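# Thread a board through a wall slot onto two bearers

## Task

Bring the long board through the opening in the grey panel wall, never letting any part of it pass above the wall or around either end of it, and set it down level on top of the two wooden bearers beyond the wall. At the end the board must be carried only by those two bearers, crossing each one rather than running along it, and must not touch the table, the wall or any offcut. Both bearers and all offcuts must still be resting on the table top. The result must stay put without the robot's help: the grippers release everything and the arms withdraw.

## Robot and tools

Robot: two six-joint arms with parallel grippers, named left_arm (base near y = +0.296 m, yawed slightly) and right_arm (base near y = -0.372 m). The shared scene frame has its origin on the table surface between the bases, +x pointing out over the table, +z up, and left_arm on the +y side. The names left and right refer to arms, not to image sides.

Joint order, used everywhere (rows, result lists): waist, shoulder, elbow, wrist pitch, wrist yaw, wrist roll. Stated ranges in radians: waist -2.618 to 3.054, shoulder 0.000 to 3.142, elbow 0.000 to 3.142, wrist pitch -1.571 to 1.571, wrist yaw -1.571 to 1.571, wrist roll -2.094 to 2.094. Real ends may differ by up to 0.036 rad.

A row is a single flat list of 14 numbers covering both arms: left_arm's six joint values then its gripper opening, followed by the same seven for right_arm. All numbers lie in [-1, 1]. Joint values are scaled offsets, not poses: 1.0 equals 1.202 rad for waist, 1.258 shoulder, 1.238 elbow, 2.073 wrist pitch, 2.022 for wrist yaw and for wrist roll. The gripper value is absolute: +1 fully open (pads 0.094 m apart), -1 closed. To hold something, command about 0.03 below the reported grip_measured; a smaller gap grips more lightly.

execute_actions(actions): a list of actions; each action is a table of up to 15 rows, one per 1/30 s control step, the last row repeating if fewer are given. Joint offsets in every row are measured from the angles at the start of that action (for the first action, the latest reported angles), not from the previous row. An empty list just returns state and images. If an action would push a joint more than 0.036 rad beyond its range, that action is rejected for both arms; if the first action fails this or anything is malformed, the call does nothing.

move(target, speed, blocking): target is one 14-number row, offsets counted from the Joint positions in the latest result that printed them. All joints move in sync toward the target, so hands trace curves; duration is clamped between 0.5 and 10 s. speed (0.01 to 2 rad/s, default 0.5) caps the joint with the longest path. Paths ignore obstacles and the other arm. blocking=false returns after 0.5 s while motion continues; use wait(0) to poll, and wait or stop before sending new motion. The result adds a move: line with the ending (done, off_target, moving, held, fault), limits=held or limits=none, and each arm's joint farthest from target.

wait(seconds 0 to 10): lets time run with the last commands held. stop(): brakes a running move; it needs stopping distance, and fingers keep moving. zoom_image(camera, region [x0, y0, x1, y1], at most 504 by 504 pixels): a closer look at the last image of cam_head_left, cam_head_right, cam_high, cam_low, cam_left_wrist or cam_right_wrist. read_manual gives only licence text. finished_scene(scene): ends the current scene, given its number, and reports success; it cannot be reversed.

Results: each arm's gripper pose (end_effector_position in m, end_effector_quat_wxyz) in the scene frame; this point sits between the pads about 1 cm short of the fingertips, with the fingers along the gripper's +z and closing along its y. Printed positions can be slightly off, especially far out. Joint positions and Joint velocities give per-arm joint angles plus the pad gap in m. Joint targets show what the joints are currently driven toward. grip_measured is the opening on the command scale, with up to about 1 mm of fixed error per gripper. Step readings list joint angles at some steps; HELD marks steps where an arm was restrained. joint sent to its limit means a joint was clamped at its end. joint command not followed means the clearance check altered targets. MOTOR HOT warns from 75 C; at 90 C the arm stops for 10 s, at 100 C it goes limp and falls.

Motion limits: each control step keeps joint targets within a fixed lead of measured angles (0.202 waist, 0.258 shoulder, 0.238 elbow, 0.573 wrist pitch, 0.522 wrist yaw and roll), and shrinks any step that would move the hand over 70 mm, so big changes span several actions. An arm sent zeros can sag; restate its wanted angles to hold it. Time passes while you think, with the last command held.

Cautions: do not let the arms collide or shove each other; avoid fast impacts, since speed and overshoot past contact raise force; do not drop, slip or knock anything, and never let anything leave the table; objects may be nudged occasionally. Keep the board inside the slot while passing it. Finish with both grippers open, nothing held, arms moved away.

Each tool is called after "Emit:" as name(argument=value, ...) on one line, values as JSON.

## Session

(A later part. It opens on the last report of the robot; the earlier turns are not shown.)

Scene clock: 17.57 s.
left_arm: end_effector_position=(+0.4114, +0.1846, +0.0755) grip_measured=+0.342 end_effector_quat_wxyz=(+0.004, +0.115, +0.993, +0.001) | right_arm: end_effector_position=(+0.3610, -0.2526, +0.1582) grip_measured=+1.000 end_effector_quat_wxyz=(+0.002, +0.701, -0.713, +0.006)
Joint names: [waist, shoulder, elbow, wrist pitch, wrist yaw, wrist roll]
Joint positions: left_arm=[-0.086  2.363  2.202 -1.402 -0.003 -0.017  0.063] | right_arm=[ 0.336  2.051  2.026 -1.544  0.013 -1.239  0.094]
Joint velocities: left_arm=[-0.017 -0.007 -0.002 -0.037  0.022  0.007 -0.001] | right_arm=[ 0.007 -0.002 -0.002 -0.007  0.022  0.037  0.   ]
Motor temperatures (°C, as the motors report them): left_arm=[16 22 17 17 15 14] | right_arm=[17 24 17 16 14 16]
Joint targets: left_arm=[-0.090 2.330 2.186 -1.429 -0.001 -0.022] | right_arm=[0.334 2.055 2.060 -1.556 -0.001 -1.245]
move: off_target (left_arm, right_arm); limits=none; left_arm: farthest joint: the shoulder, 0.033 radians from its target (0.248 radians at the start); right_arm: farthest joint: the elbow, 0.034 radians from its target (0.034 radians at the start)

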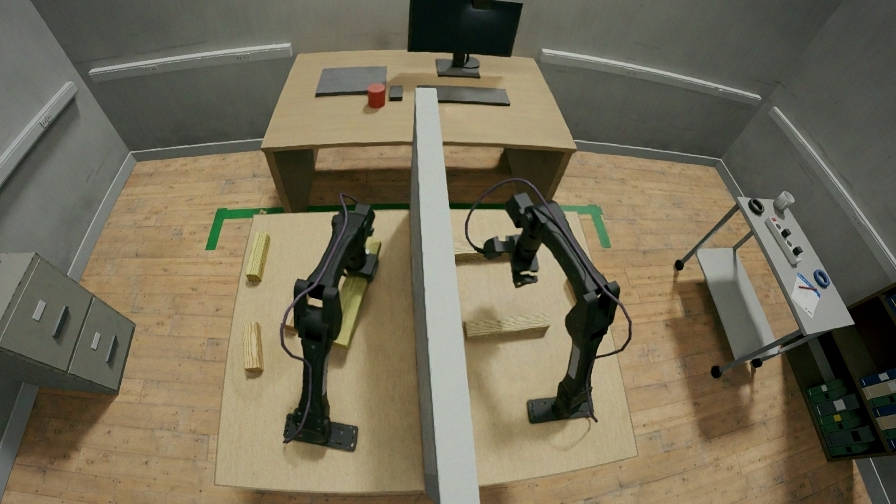

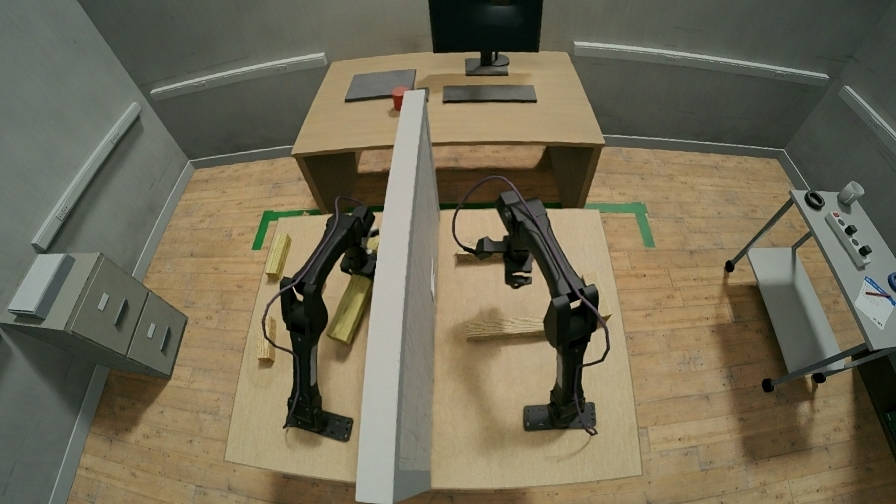

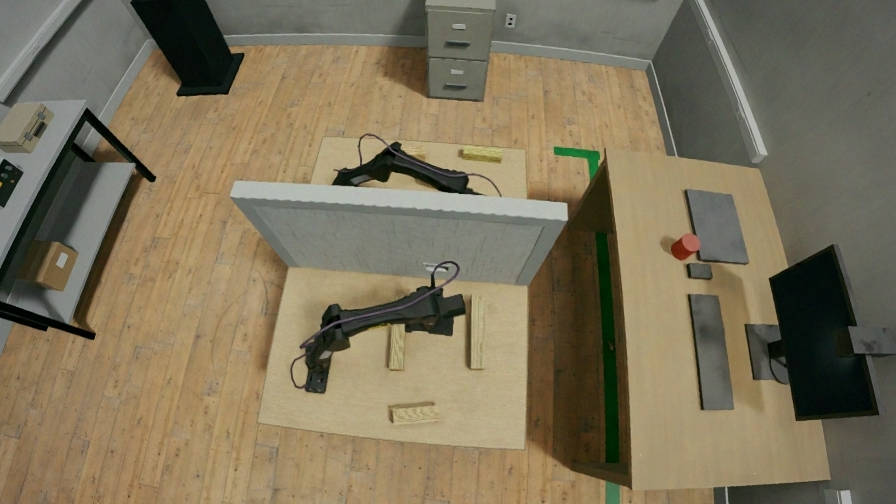

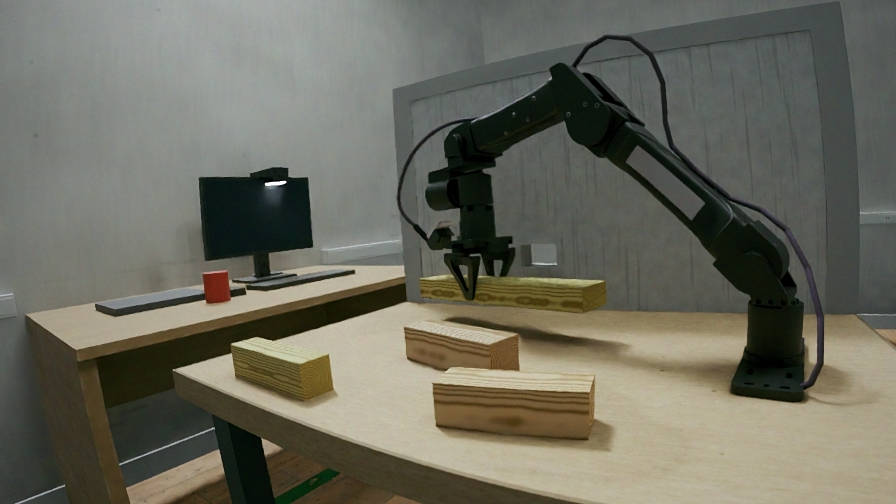

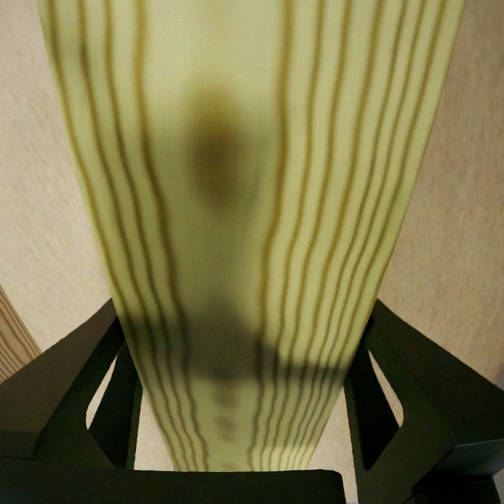

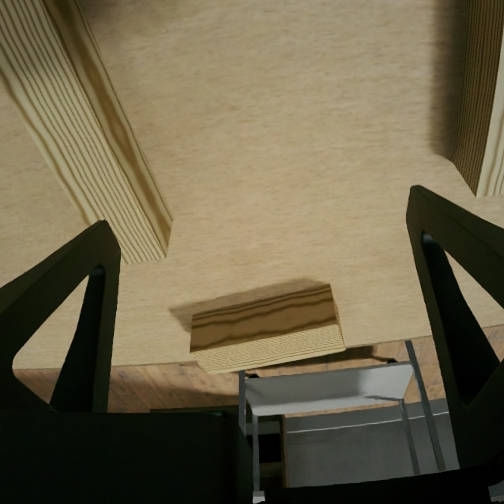

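Emit:
move(target=[0.2754, -0.2174, -0.1414, -0.0555, 0.001, -0.7270, 0.28, -0.0017, 0.0032, 0.0275, -0.0058, -0.0069, -0.003, 1], speed=1.0)

Scene clock: 20.10 s.
left_arm: end_effector_position=(+0.3678, +0.3313, +0.1304) grip_measured=+0.343 end_effector_quat_wxyz=(+0.005, +0.705, -0.709, -0.007) | right_arm: end_effector_position=(+0.3609, -0.2526, +0.1582) grip_measured=+1.000 end_effector_quat_wxyz=(+0.002, +0.701, -0.713, +0.006)
Joint names: [waist, shoulder, elbow, wrist pitch, wrist yaw, wrist roll]
Joint positions: left_arm=[ 0.244  2.131  2.037 -1.493 -0.004 -1.482  0.063] | right_arm=[ 0.336  2.051  2.026 -1.545  0.013 -1.239  0.094]
Joint velocities: left_arm=[ 0.007  0.007 -0.007  0.007  0.007 -0.022  0.001] | right_arm=[ 0.007  0.007  0.012  0.051 -0.037 -0.022  0.   ]
Motor temperatures (°C, as the motors report them): left_arm=[16 23 17 17 15 14] | right_arm=[17 24 17 16 14 16]
Joint targets: left_arm=[0.245 2.090 2.027 -1.517 -0.001 -1.487] | right_arm=[0.334 2.055 2.060 -1.557 -0.001 -1.245]
move: off_target (left_arm, right_arm); limits=none; left_arm: farthest joint: the shoulder, 0.042 radians from its target (0.274 radians at the start); right_arm: farthest joint: the elbow, 0.034 radians from its target (0.034 radians at the start)

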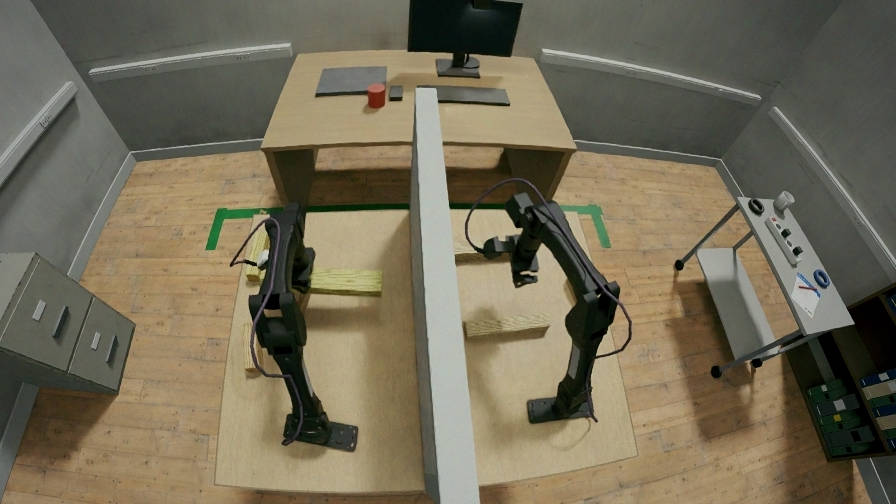

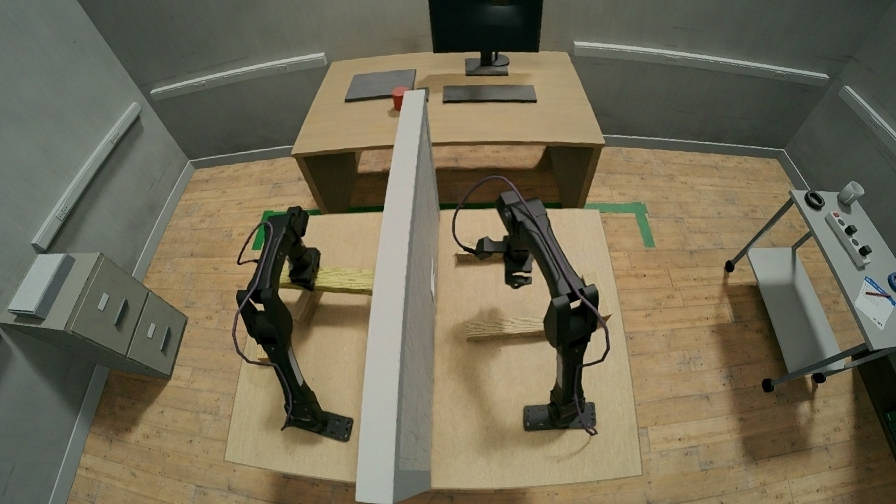

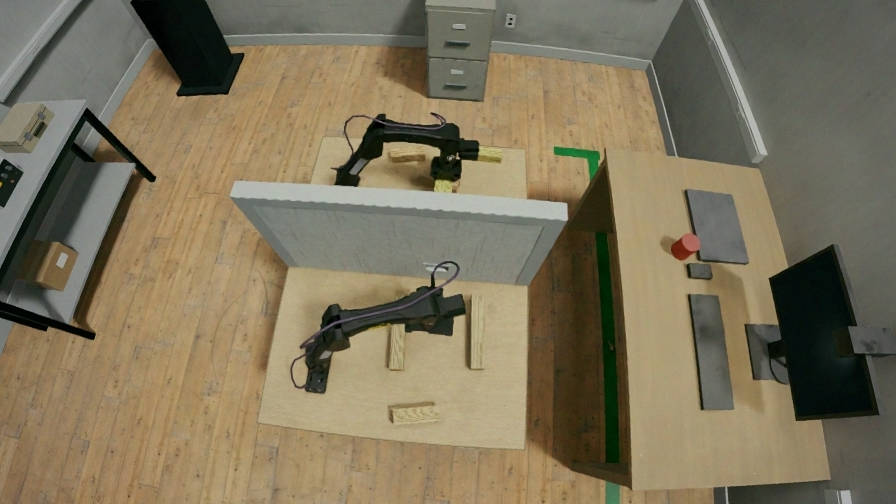

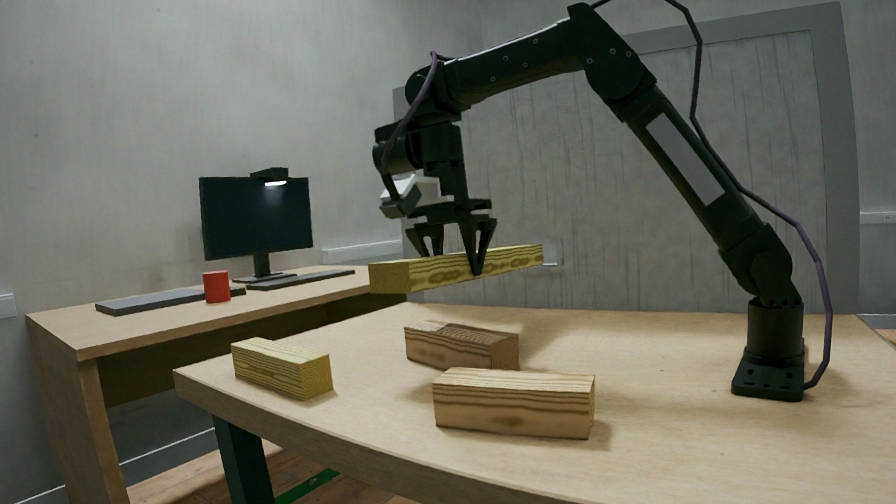

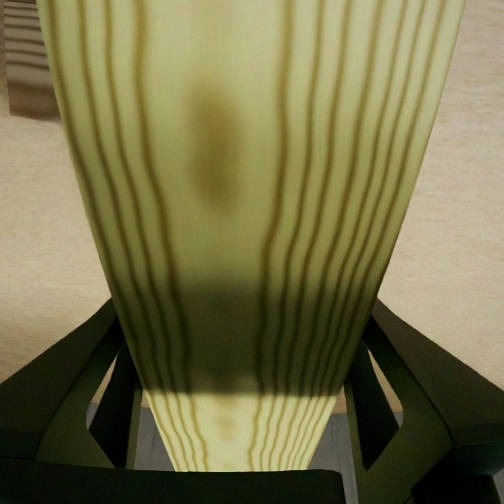

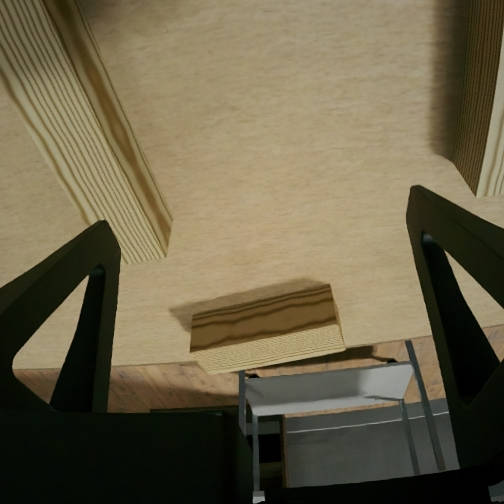

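Emit:
zoom_image(camera="cam_low", region=[350, 190, 650, 330])

Emit:
zoom_image(camera="cam_head_left", region=[220, 200, 480, 340])

Region (350, 190, 650, 330) of cam_low's 896x504 image, scaled by 1.680, with more detail than that image has; it fills the top 235 rows of this view, and the rest is white.

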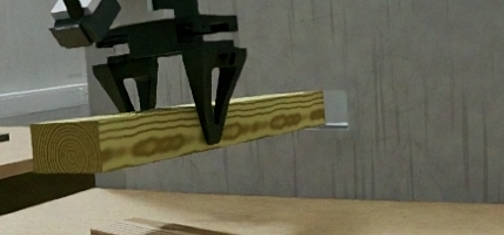

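Region (220, 200, 480, 340) of cam_head_left's 896x504 image, scaled by 1.938, with more detail than that image has; it fills the top 271 rows of this view, and the rest is white.

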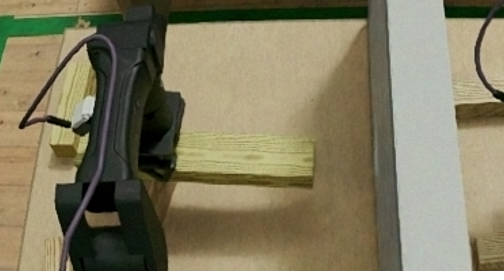

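Emit:
move(target=[-0.0973, -0.0636, -0.0876, 0.0405, 0.0015, -0.0564, 0.28, -0.0017, 0.0032, 0.0275, -0.0058, -0.0069, -0.003, 1], speed=0.3)

Emit:
zoom_image(camera="cam_low", region=[400, 190, 650, 330])

Scene clock: 24.20 s.
left_arm: end_effector_position=(+0.3675, +0.2826, +0.1201) grip_measured=+0.343 end_effector_quat_wxyz=(-0.004, +0.701, -0.714, -0.001) | right_arm: end_effector_position=(+0.3609, -0.2526, +0.1582) grip_measured=+1.000 end_effector_quat_wxyz=(+0.002, +0.701, -0.713, +0.006)
Joint names: [waist, shoulder, elbow, wrist pitch, wrist yaw, wrist roll]
Joint positions: left_arm=[ 0.122  2.092  1.936 -1.41  -0.006 -1.591  0.063] | right_arm=[ 0.336  2.051  2.026 -1.545  0.013 -1.239  0.094]
Joint velocities: left_arm=[0.007 0.002 0.007 0.007 0.037 0.022 0.001] | right_arm=[-0.007  0.002  0.002 -0.007  0.051 -0.022  0.   ]
Motor temperatures (°C, as the motors report them): left_arm=[16 24 17 17 15 14] | right_arm=[17 24 18 16 14 16]
Joint targets: left_arm=[0.127 2.051 1.928 -1.409 -0.001 -1.596] | right_arm=[0.334 2.055 2.060 -1.557 -0.001 -1.245]
move: off_target (left_arm, right_arm); limits=none; left_arm: farthest joint: the shoulder, 0.041 radians from its target (0.080 radians at the start); right_arm: farthest joint: the elbow, 0.034 radians from its target (0.034 radians at the start)

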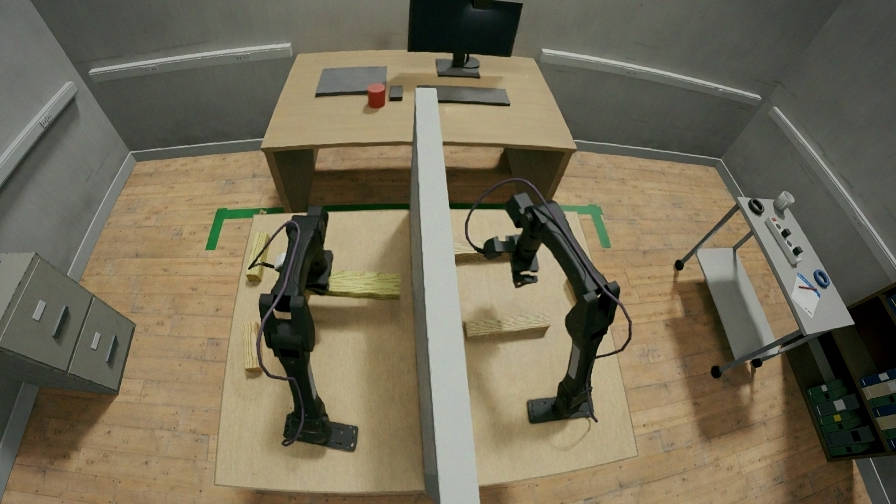

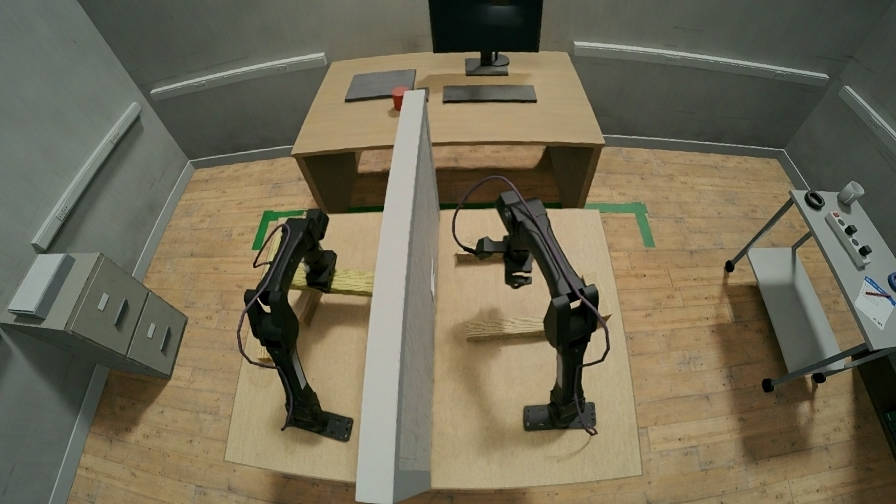

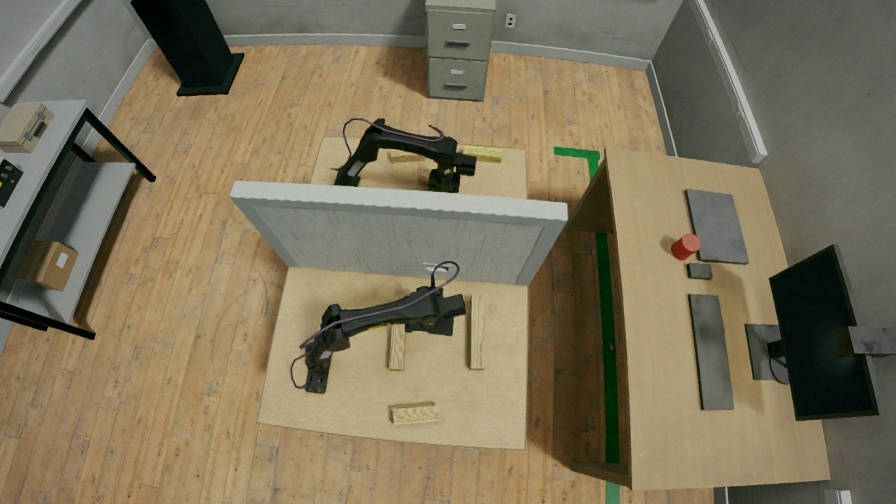

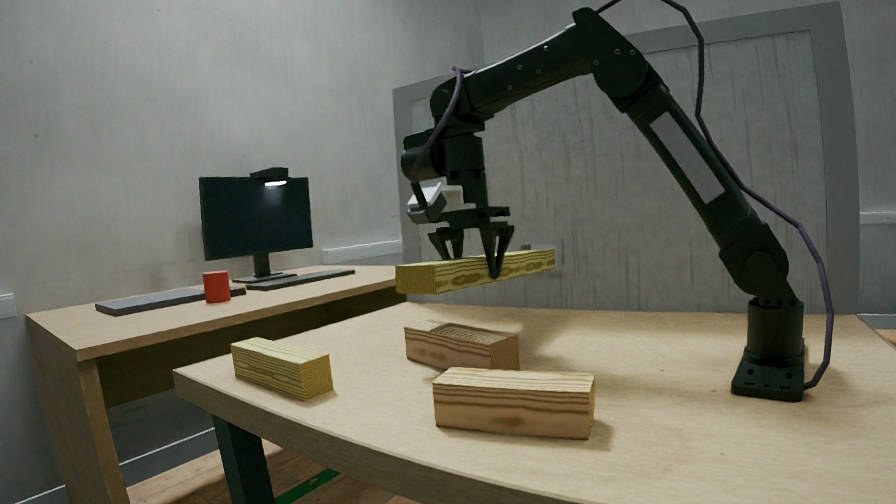

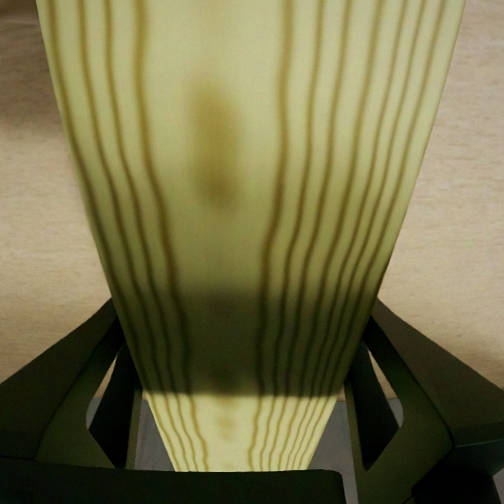

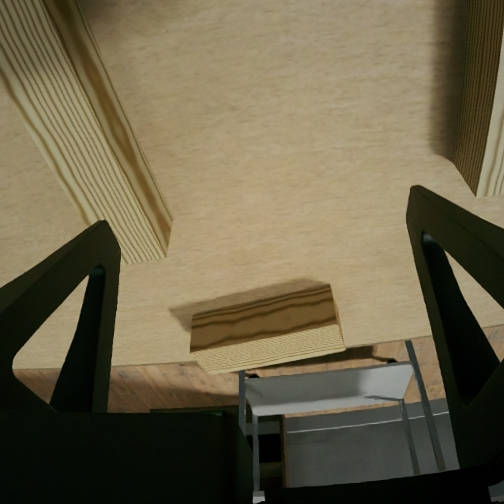

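Region (400, 190, 650, 330) of cam_low's 896x504 image, scaled by 2.016, with more detail than that image has; it fills the top 282 rows of this view, and the rest is white.

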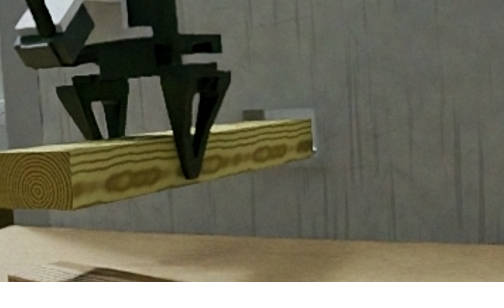

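Emit:
zoom_image(camera="cam_low", region=[490, 230, 580, 285])

Emit:
zoom_image(camera="cam_head_left", region=[320, 240, 480, 330])

Emit:
zoom_image(camera="cam_high", region=[380, 230, 520, 310])

Region (490, 230, 580, 285) of cam_low's 896x504 image, scaled by 5.600, with more detail than that image has.

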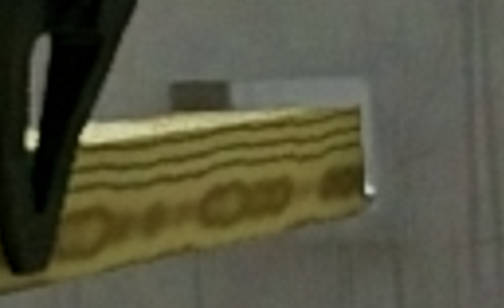

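Region (320, 240, 480, 330) of cam_head_left's 896x504 image, scaled by 3.150, with more detail than that image has; it fills the top 284 rows of this view, and the rest is white.

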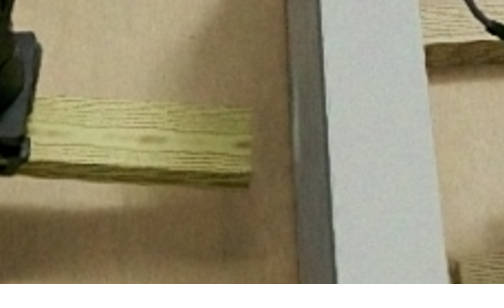

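Region (380, 230, 520, 310) of cam_high's 896x504 image, scaled by 3.600, with more detail than that image has; it fills the top 288 rows of this view, and the rest is white.

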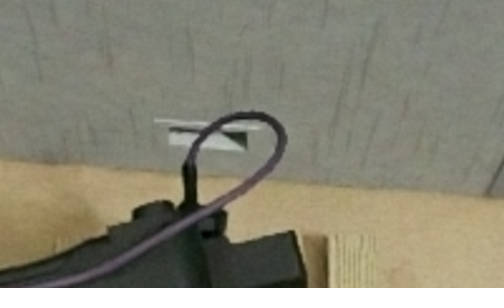

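Emit:
move(target=[0.0067, 0.0620, 0.1233, -0.0323, 0.0025, -0.0099, 0.28, -0.0017, 0.0032, 0.0275, -0.0058, -0.0069, -0.003, 1], speed=0.3)

Emit:
zoom_image(camera="cam_low", region=[490, 230, 580, 285])

Scene clock: 27.30 s.
left_arm: end_effector_position=(+0.3808, +0.2821, +0.1164) grip_measured=+0.343 end_effector_quat_wxyz=(+0.001, +0.706, -0.708, -0.006) | right_arm: end_effector_position=(+0.3609, -0.2526, +0.1582) grip_measured=+1.000 end_effector_quat_wxyz=(+0.002, +0.701, -0.713, +0.006)
Joint names: [waist, shoulder, elbow, wrist pitch, wrist yaw, wrist roll]
Joint positions: left_arm=[ 0.122  2.172  2.045 -1.454 -0.006 -1.606  0.063] | right_arm=[ 0.336  2.051  2.026 -1.545  0.013 -1.239  0.094]
Joint velocities: left_arm=[-0.012  0.017  0.002  0.066 -0.037  0.022 -0.001] | right_arm=[-0.027  0.002 -0.017 -0.081  0.007  0.022  0.   ]
Motor temperatures (°C, as the motors report them): left_arm=[16 25 17 17 15 14] | right_arm=[17 25 18 16 14 16]
Joint targets: left_arm=[0.130 2.170 2.088 -1.477 -0.001 -1.611] | right_arm=[0.334 2.055 2.060 -1.557 -0.001 -1.245]
move: off_target (left_arm, right_arm); limits=none; left_arm: farthest joint: the elbow, 0.044 radians from its target (0.153 radians at the start); right_arm: farthest joint: the elbow, 0.034 radians from its target (0.034 radians at the start)

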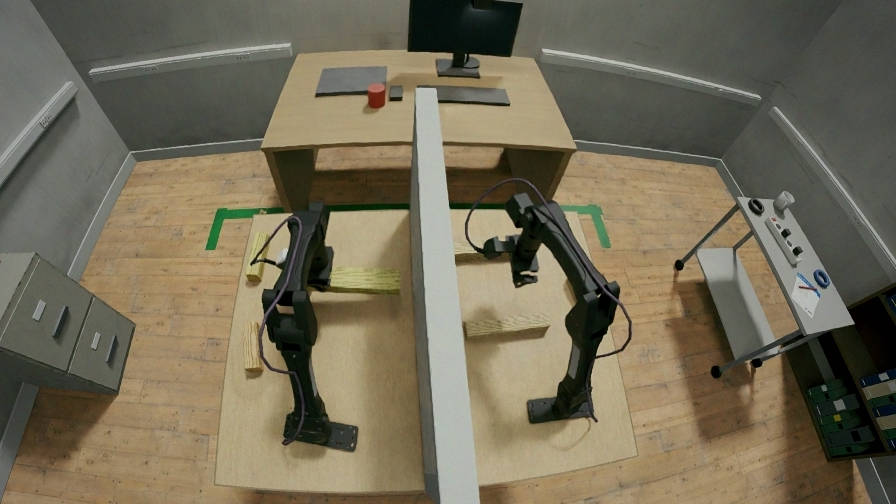

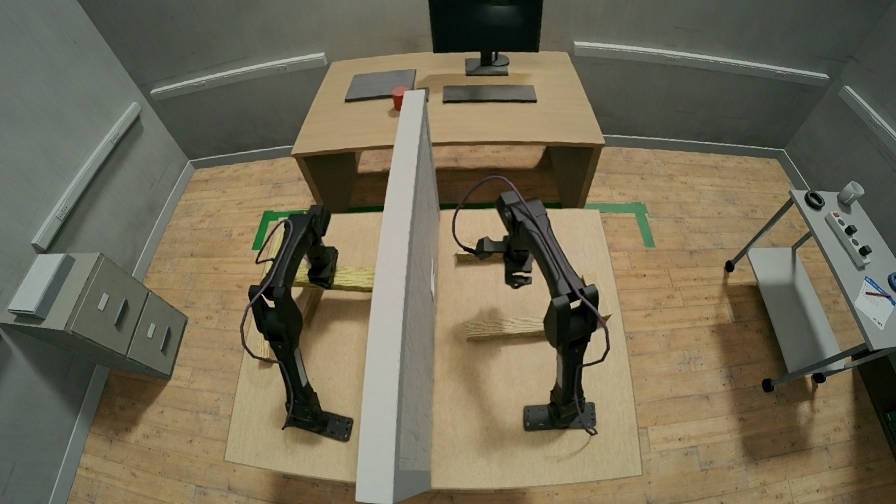

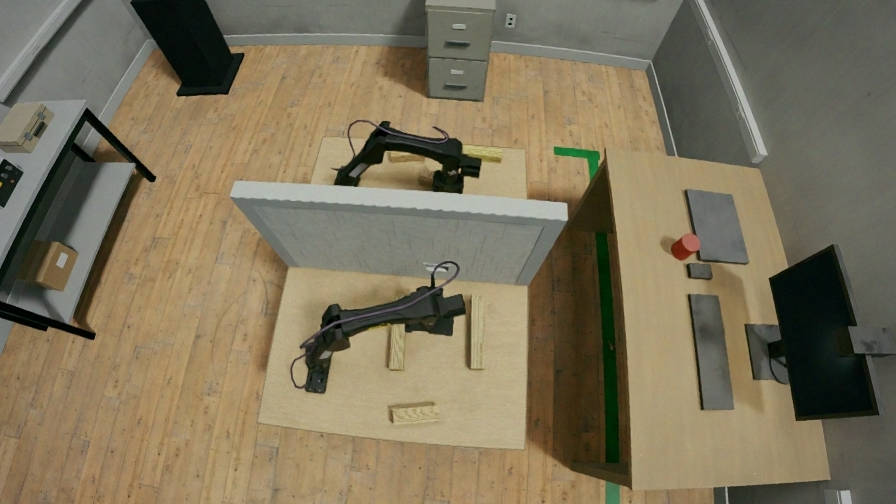

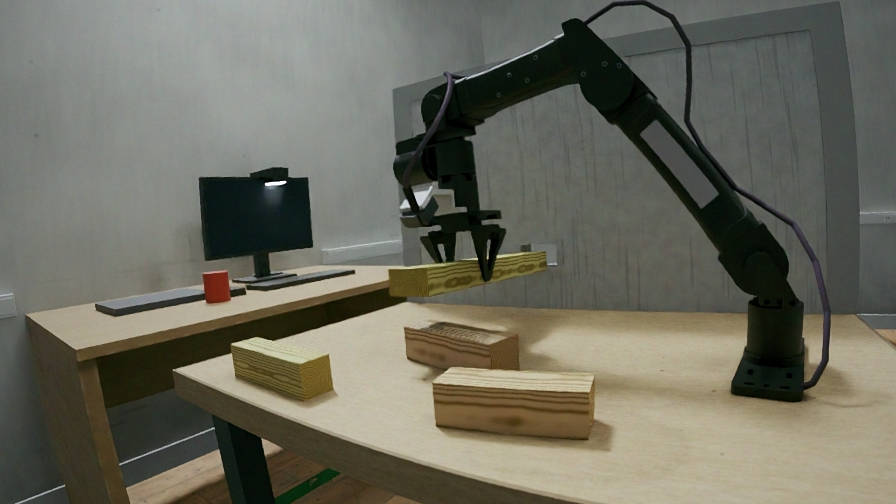

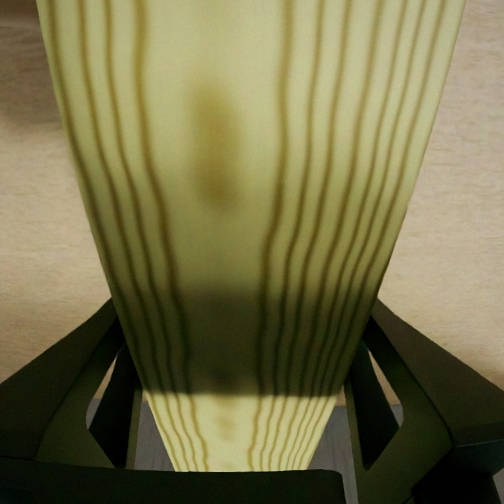

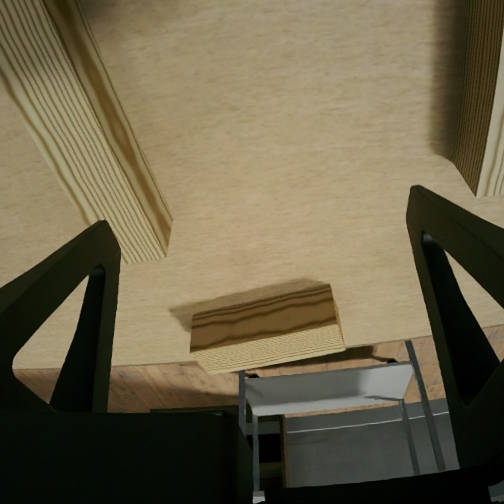

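Region (490, 230, 580, 285) of cam_low's 896x504 image, scaled by 5.600, with more detail than that image has.

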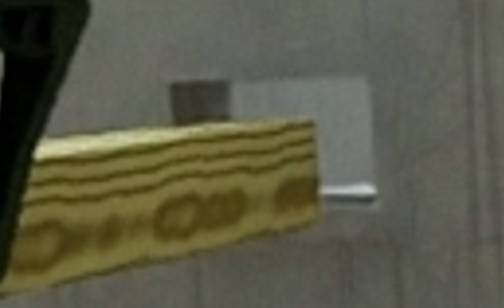

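Emit:
move(target=[-0.0324, 0.0024, 0.0630, -0.0207, 0.0025, -0.0237, 0.28, -0.0017, 0.0032, 0.0275, -0.0058, -0.0069, -0.003, 1], speed=0.2)

Emit:
zoom_image(camera="cam_low", region=[490, 230, 580, 285])

Scene clock: 29.50 s.
left_arm: end_effector_position=(+0.3822, +0.2672, +0.1216) grip_measured=+0.343 end_effector_quat_wxyz=(-0.000, +0.709, -0.706, -0.004) | right_arm: end_effector_position=(+0.3609, -0.2526, +0.1582) grip_measured=+1.000 end_effector_quat_wxyz=(+0.002, +0.701, -0.713, +0.006)
Joint names: [waist, shoulder, elbow, wrist pitch, wrist yaw, wrist roll]
Joint positions: left_arm=[ 0.087  2.18   2.079 -1.476 -0.006 -1.649  0.063] | right_arm=[ 0.336  2.051  2.026 -1.545  0.013 -1.239  0.094]
Joint velocities: left_arm=[-0.027  0.007 -0.002 -0.081 -0.037 -0.007  0.   ] | right_arm=[ 0.002  0.002  0.007 -0.066 -0.007  0.007  0.   ]
Motor temperatures (°C, as the motors report them): left_arm=[16 25 17 17 15 14] | right_arm=[17 25 18 16 14 16]
Joint targets: left_arm=[0.083 2.175 2.123 -1.497 -0.001 -1.654] | right_arm=[0.334 2.055 2.060 -1.557 -0.001 -1.245]
move: off_target (left_arm, right_arm); limits=none; left_arm: farthest joint: the elbow, 0.044 radians from its target (0.078 radians at the start); right_arm: farthest joint: the elbow, 0.034 radians from its target (0.034 radians at the start)

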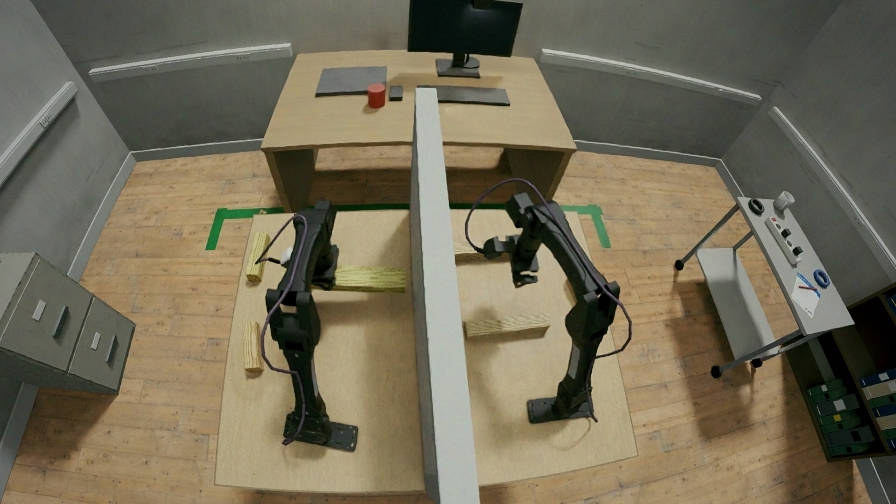

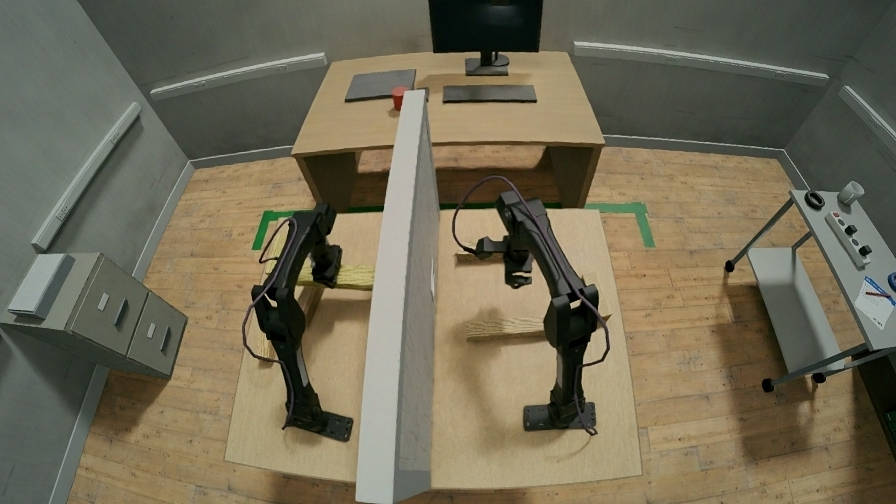

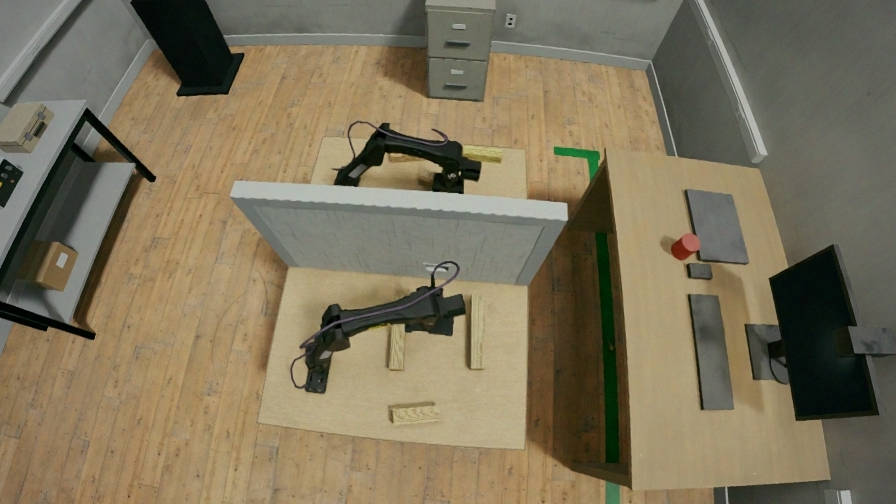

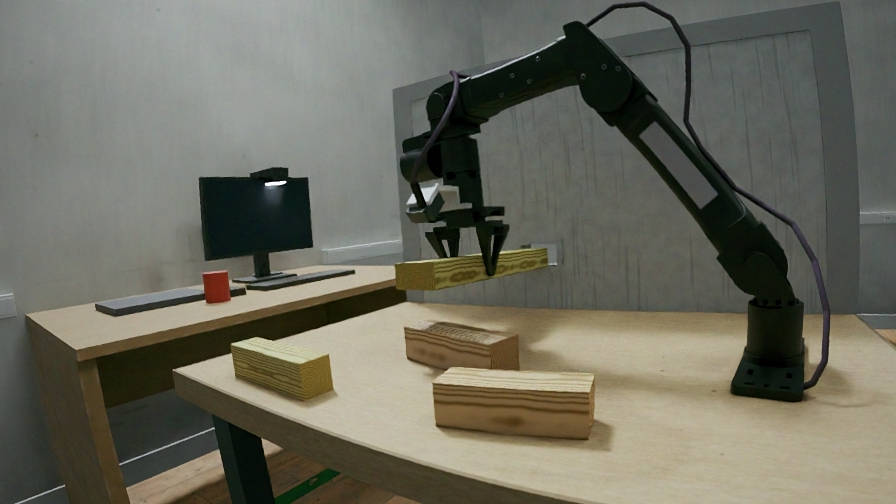

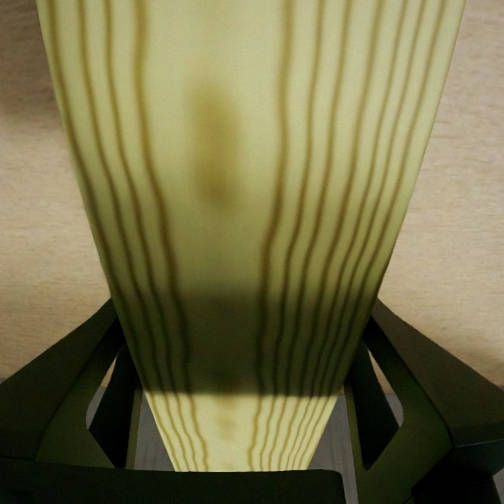

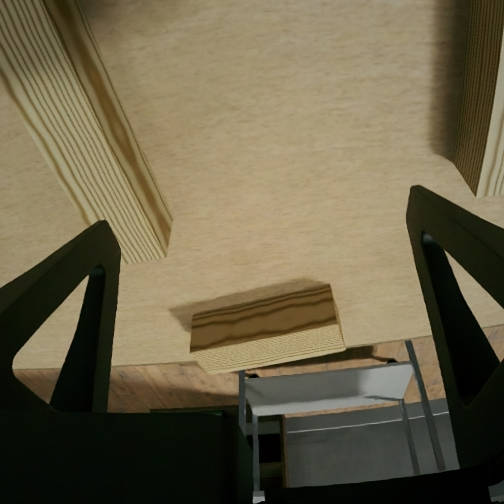

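Region (490, 230, 580, 285) of cam_low's 896x504 image, scaled by 5.600, with more detail than that image has.

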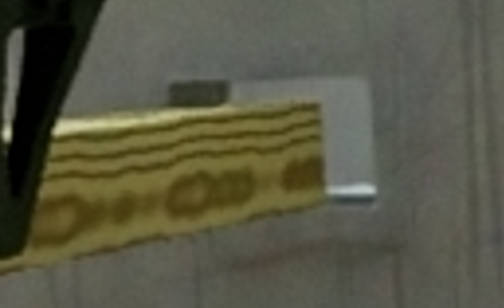

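Emit:
execute_actions(actions=[[[-0.0033,-0.004,0.0477,-0.0169,0.0025,-0.0025,0.28,-0.0017,0.0032,0.0275,-0.0058,-0.0069,-0.003,1]]])

Emit:
zoom_image(camera="cam_low", region=[490, 230, 580, 285])

Scene clock: 30.30 s.
left_arm: end_effector_position=(+0.3822, +0.2672, +0.1248) grip_measured=+0.343 end_effector_quat_wxyz=(-0.001, +0.709, -0.705, -0.004) | right_arm: end_effector_position=(+0.3609, -0.2526, +0.1582) grip_measured=+1.000 end_effector_quat_wxyz=(+0.002, +0.701, -0.713, +0.006)
Joint names: [waist, shoulder, elbow, wrist pitch, wrist yaw, wrist roll]
Joint positions: left_arm=[ 0.087  2.182  2.095 -1.489 -0.006 -1.65   0.063] | right_arm=[ 0.336  2.051  2.026 -1.545  0.013 -1.239  0.094]
Joint velocities: left_arm=[ 0.012 -0.007  0.007 -0.022  0.022  0.007 -0.001] | right_arm=[ 0.027  0.002 -0.002 -0.022 -0.037  0.066  0.   ]
Motor temperatures (°C, as the motors report them): left_arm=[16 25 17 17 15 14] | right_arm=[17 25 18 16 14 16]
Joint targets: left_arm=[0.083 2.175 2.139 -1.511 -0.001 -1.654] | right_arm=[0.334 2.055 2.060 -1.557 -0.001 -1.245]
Step readings (joint positions):
0: left_arm=[0.087 2.180 2.079 -1.476 -0.006 -1.649] | right_arm=[0.336 2.051 2.026 -1.545 0.013 -1.239]
1: left_arm=[0.087 2.181 2.082 -1.478 -0.006 -1.649] | right_arm=[0.336 2.051 2.026 -1.545 0.013 -1.239]
2: left_arm=[0.087 2.182 2.085 -1.481 -0.006 -1.649] | right_arm=[0.336 2.051 2.026 -1.545 0.013 -1.239]
4: left_arm=[0.087 2.182 2.091 -1.484 -0.006 -1.649] | right_arm=[0.336 2.051 2.026 -1.545 0.013 -1.239]
8: left_arm=[0.087 2.182 2.095 -1.486 -0.006 -1.650] | right_arm=[0.336 2.051 2.026 -1.545 0.013 -1.239]
15: Joint positions above

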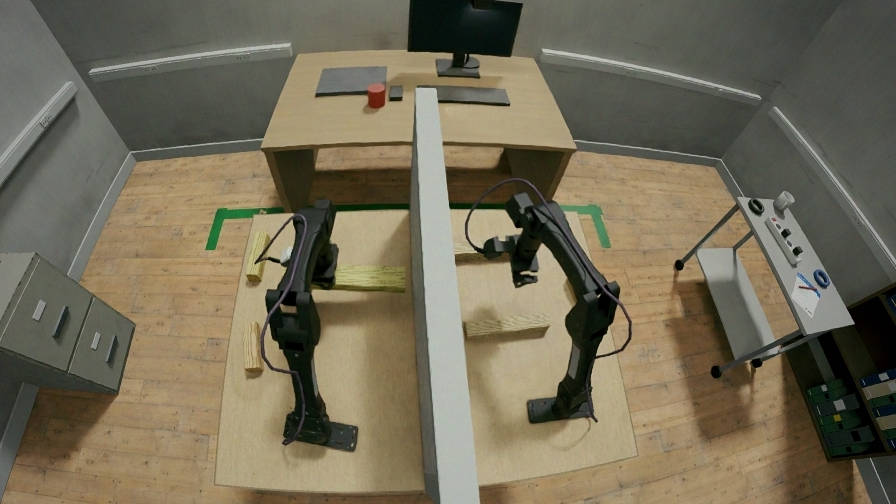

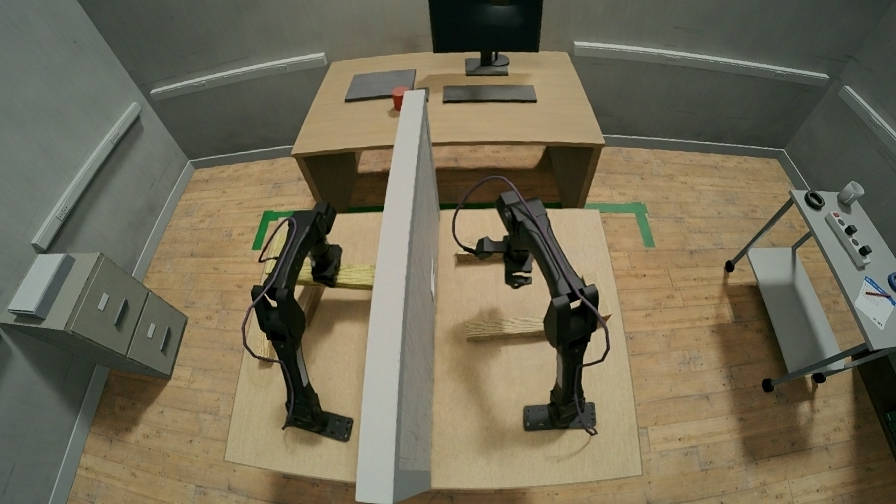

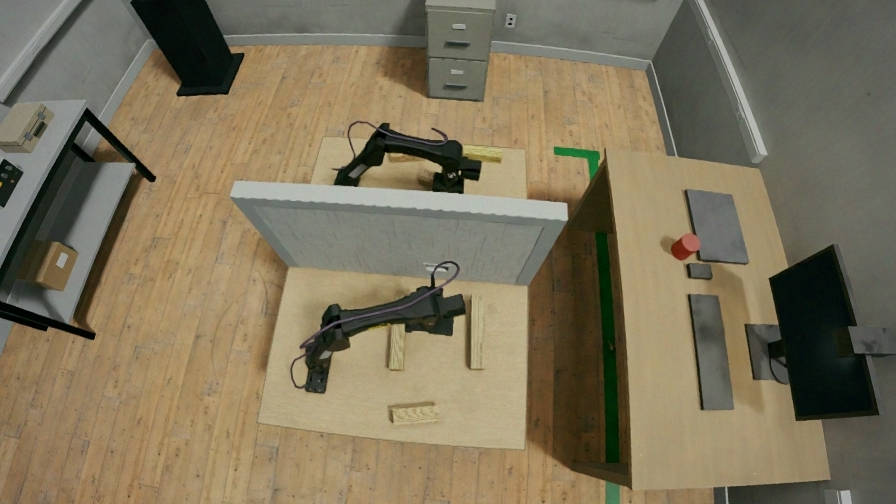

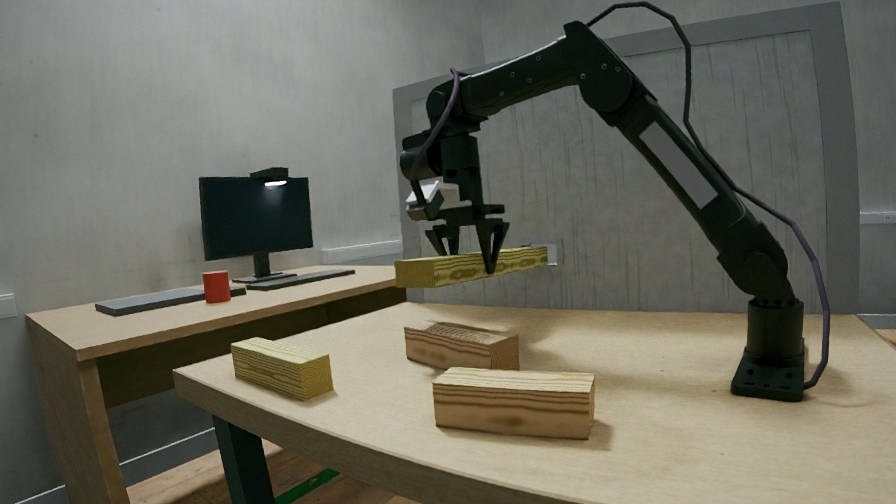

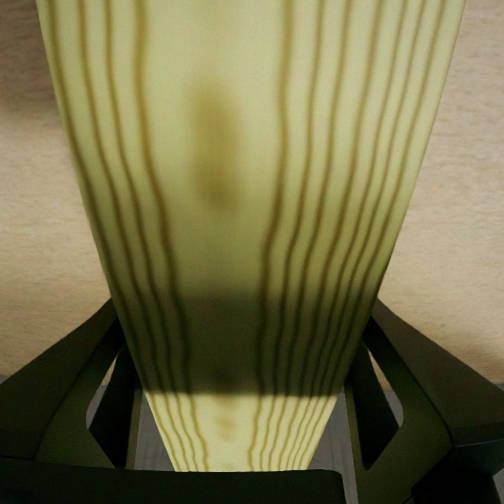

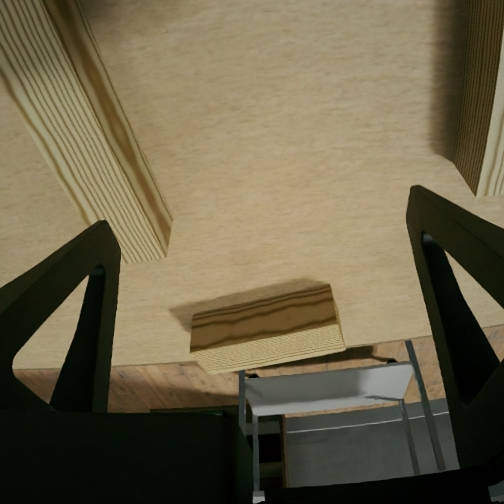

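Region (490, 230, 580, 285) of cam_low's 896x504 image, scaled by 5.600, with more detail than that image has.

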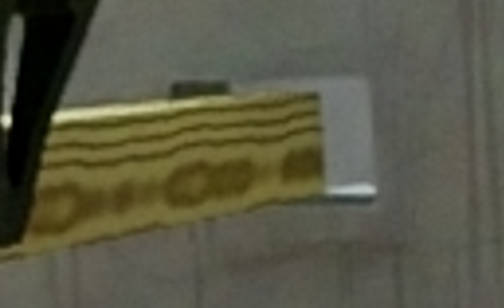

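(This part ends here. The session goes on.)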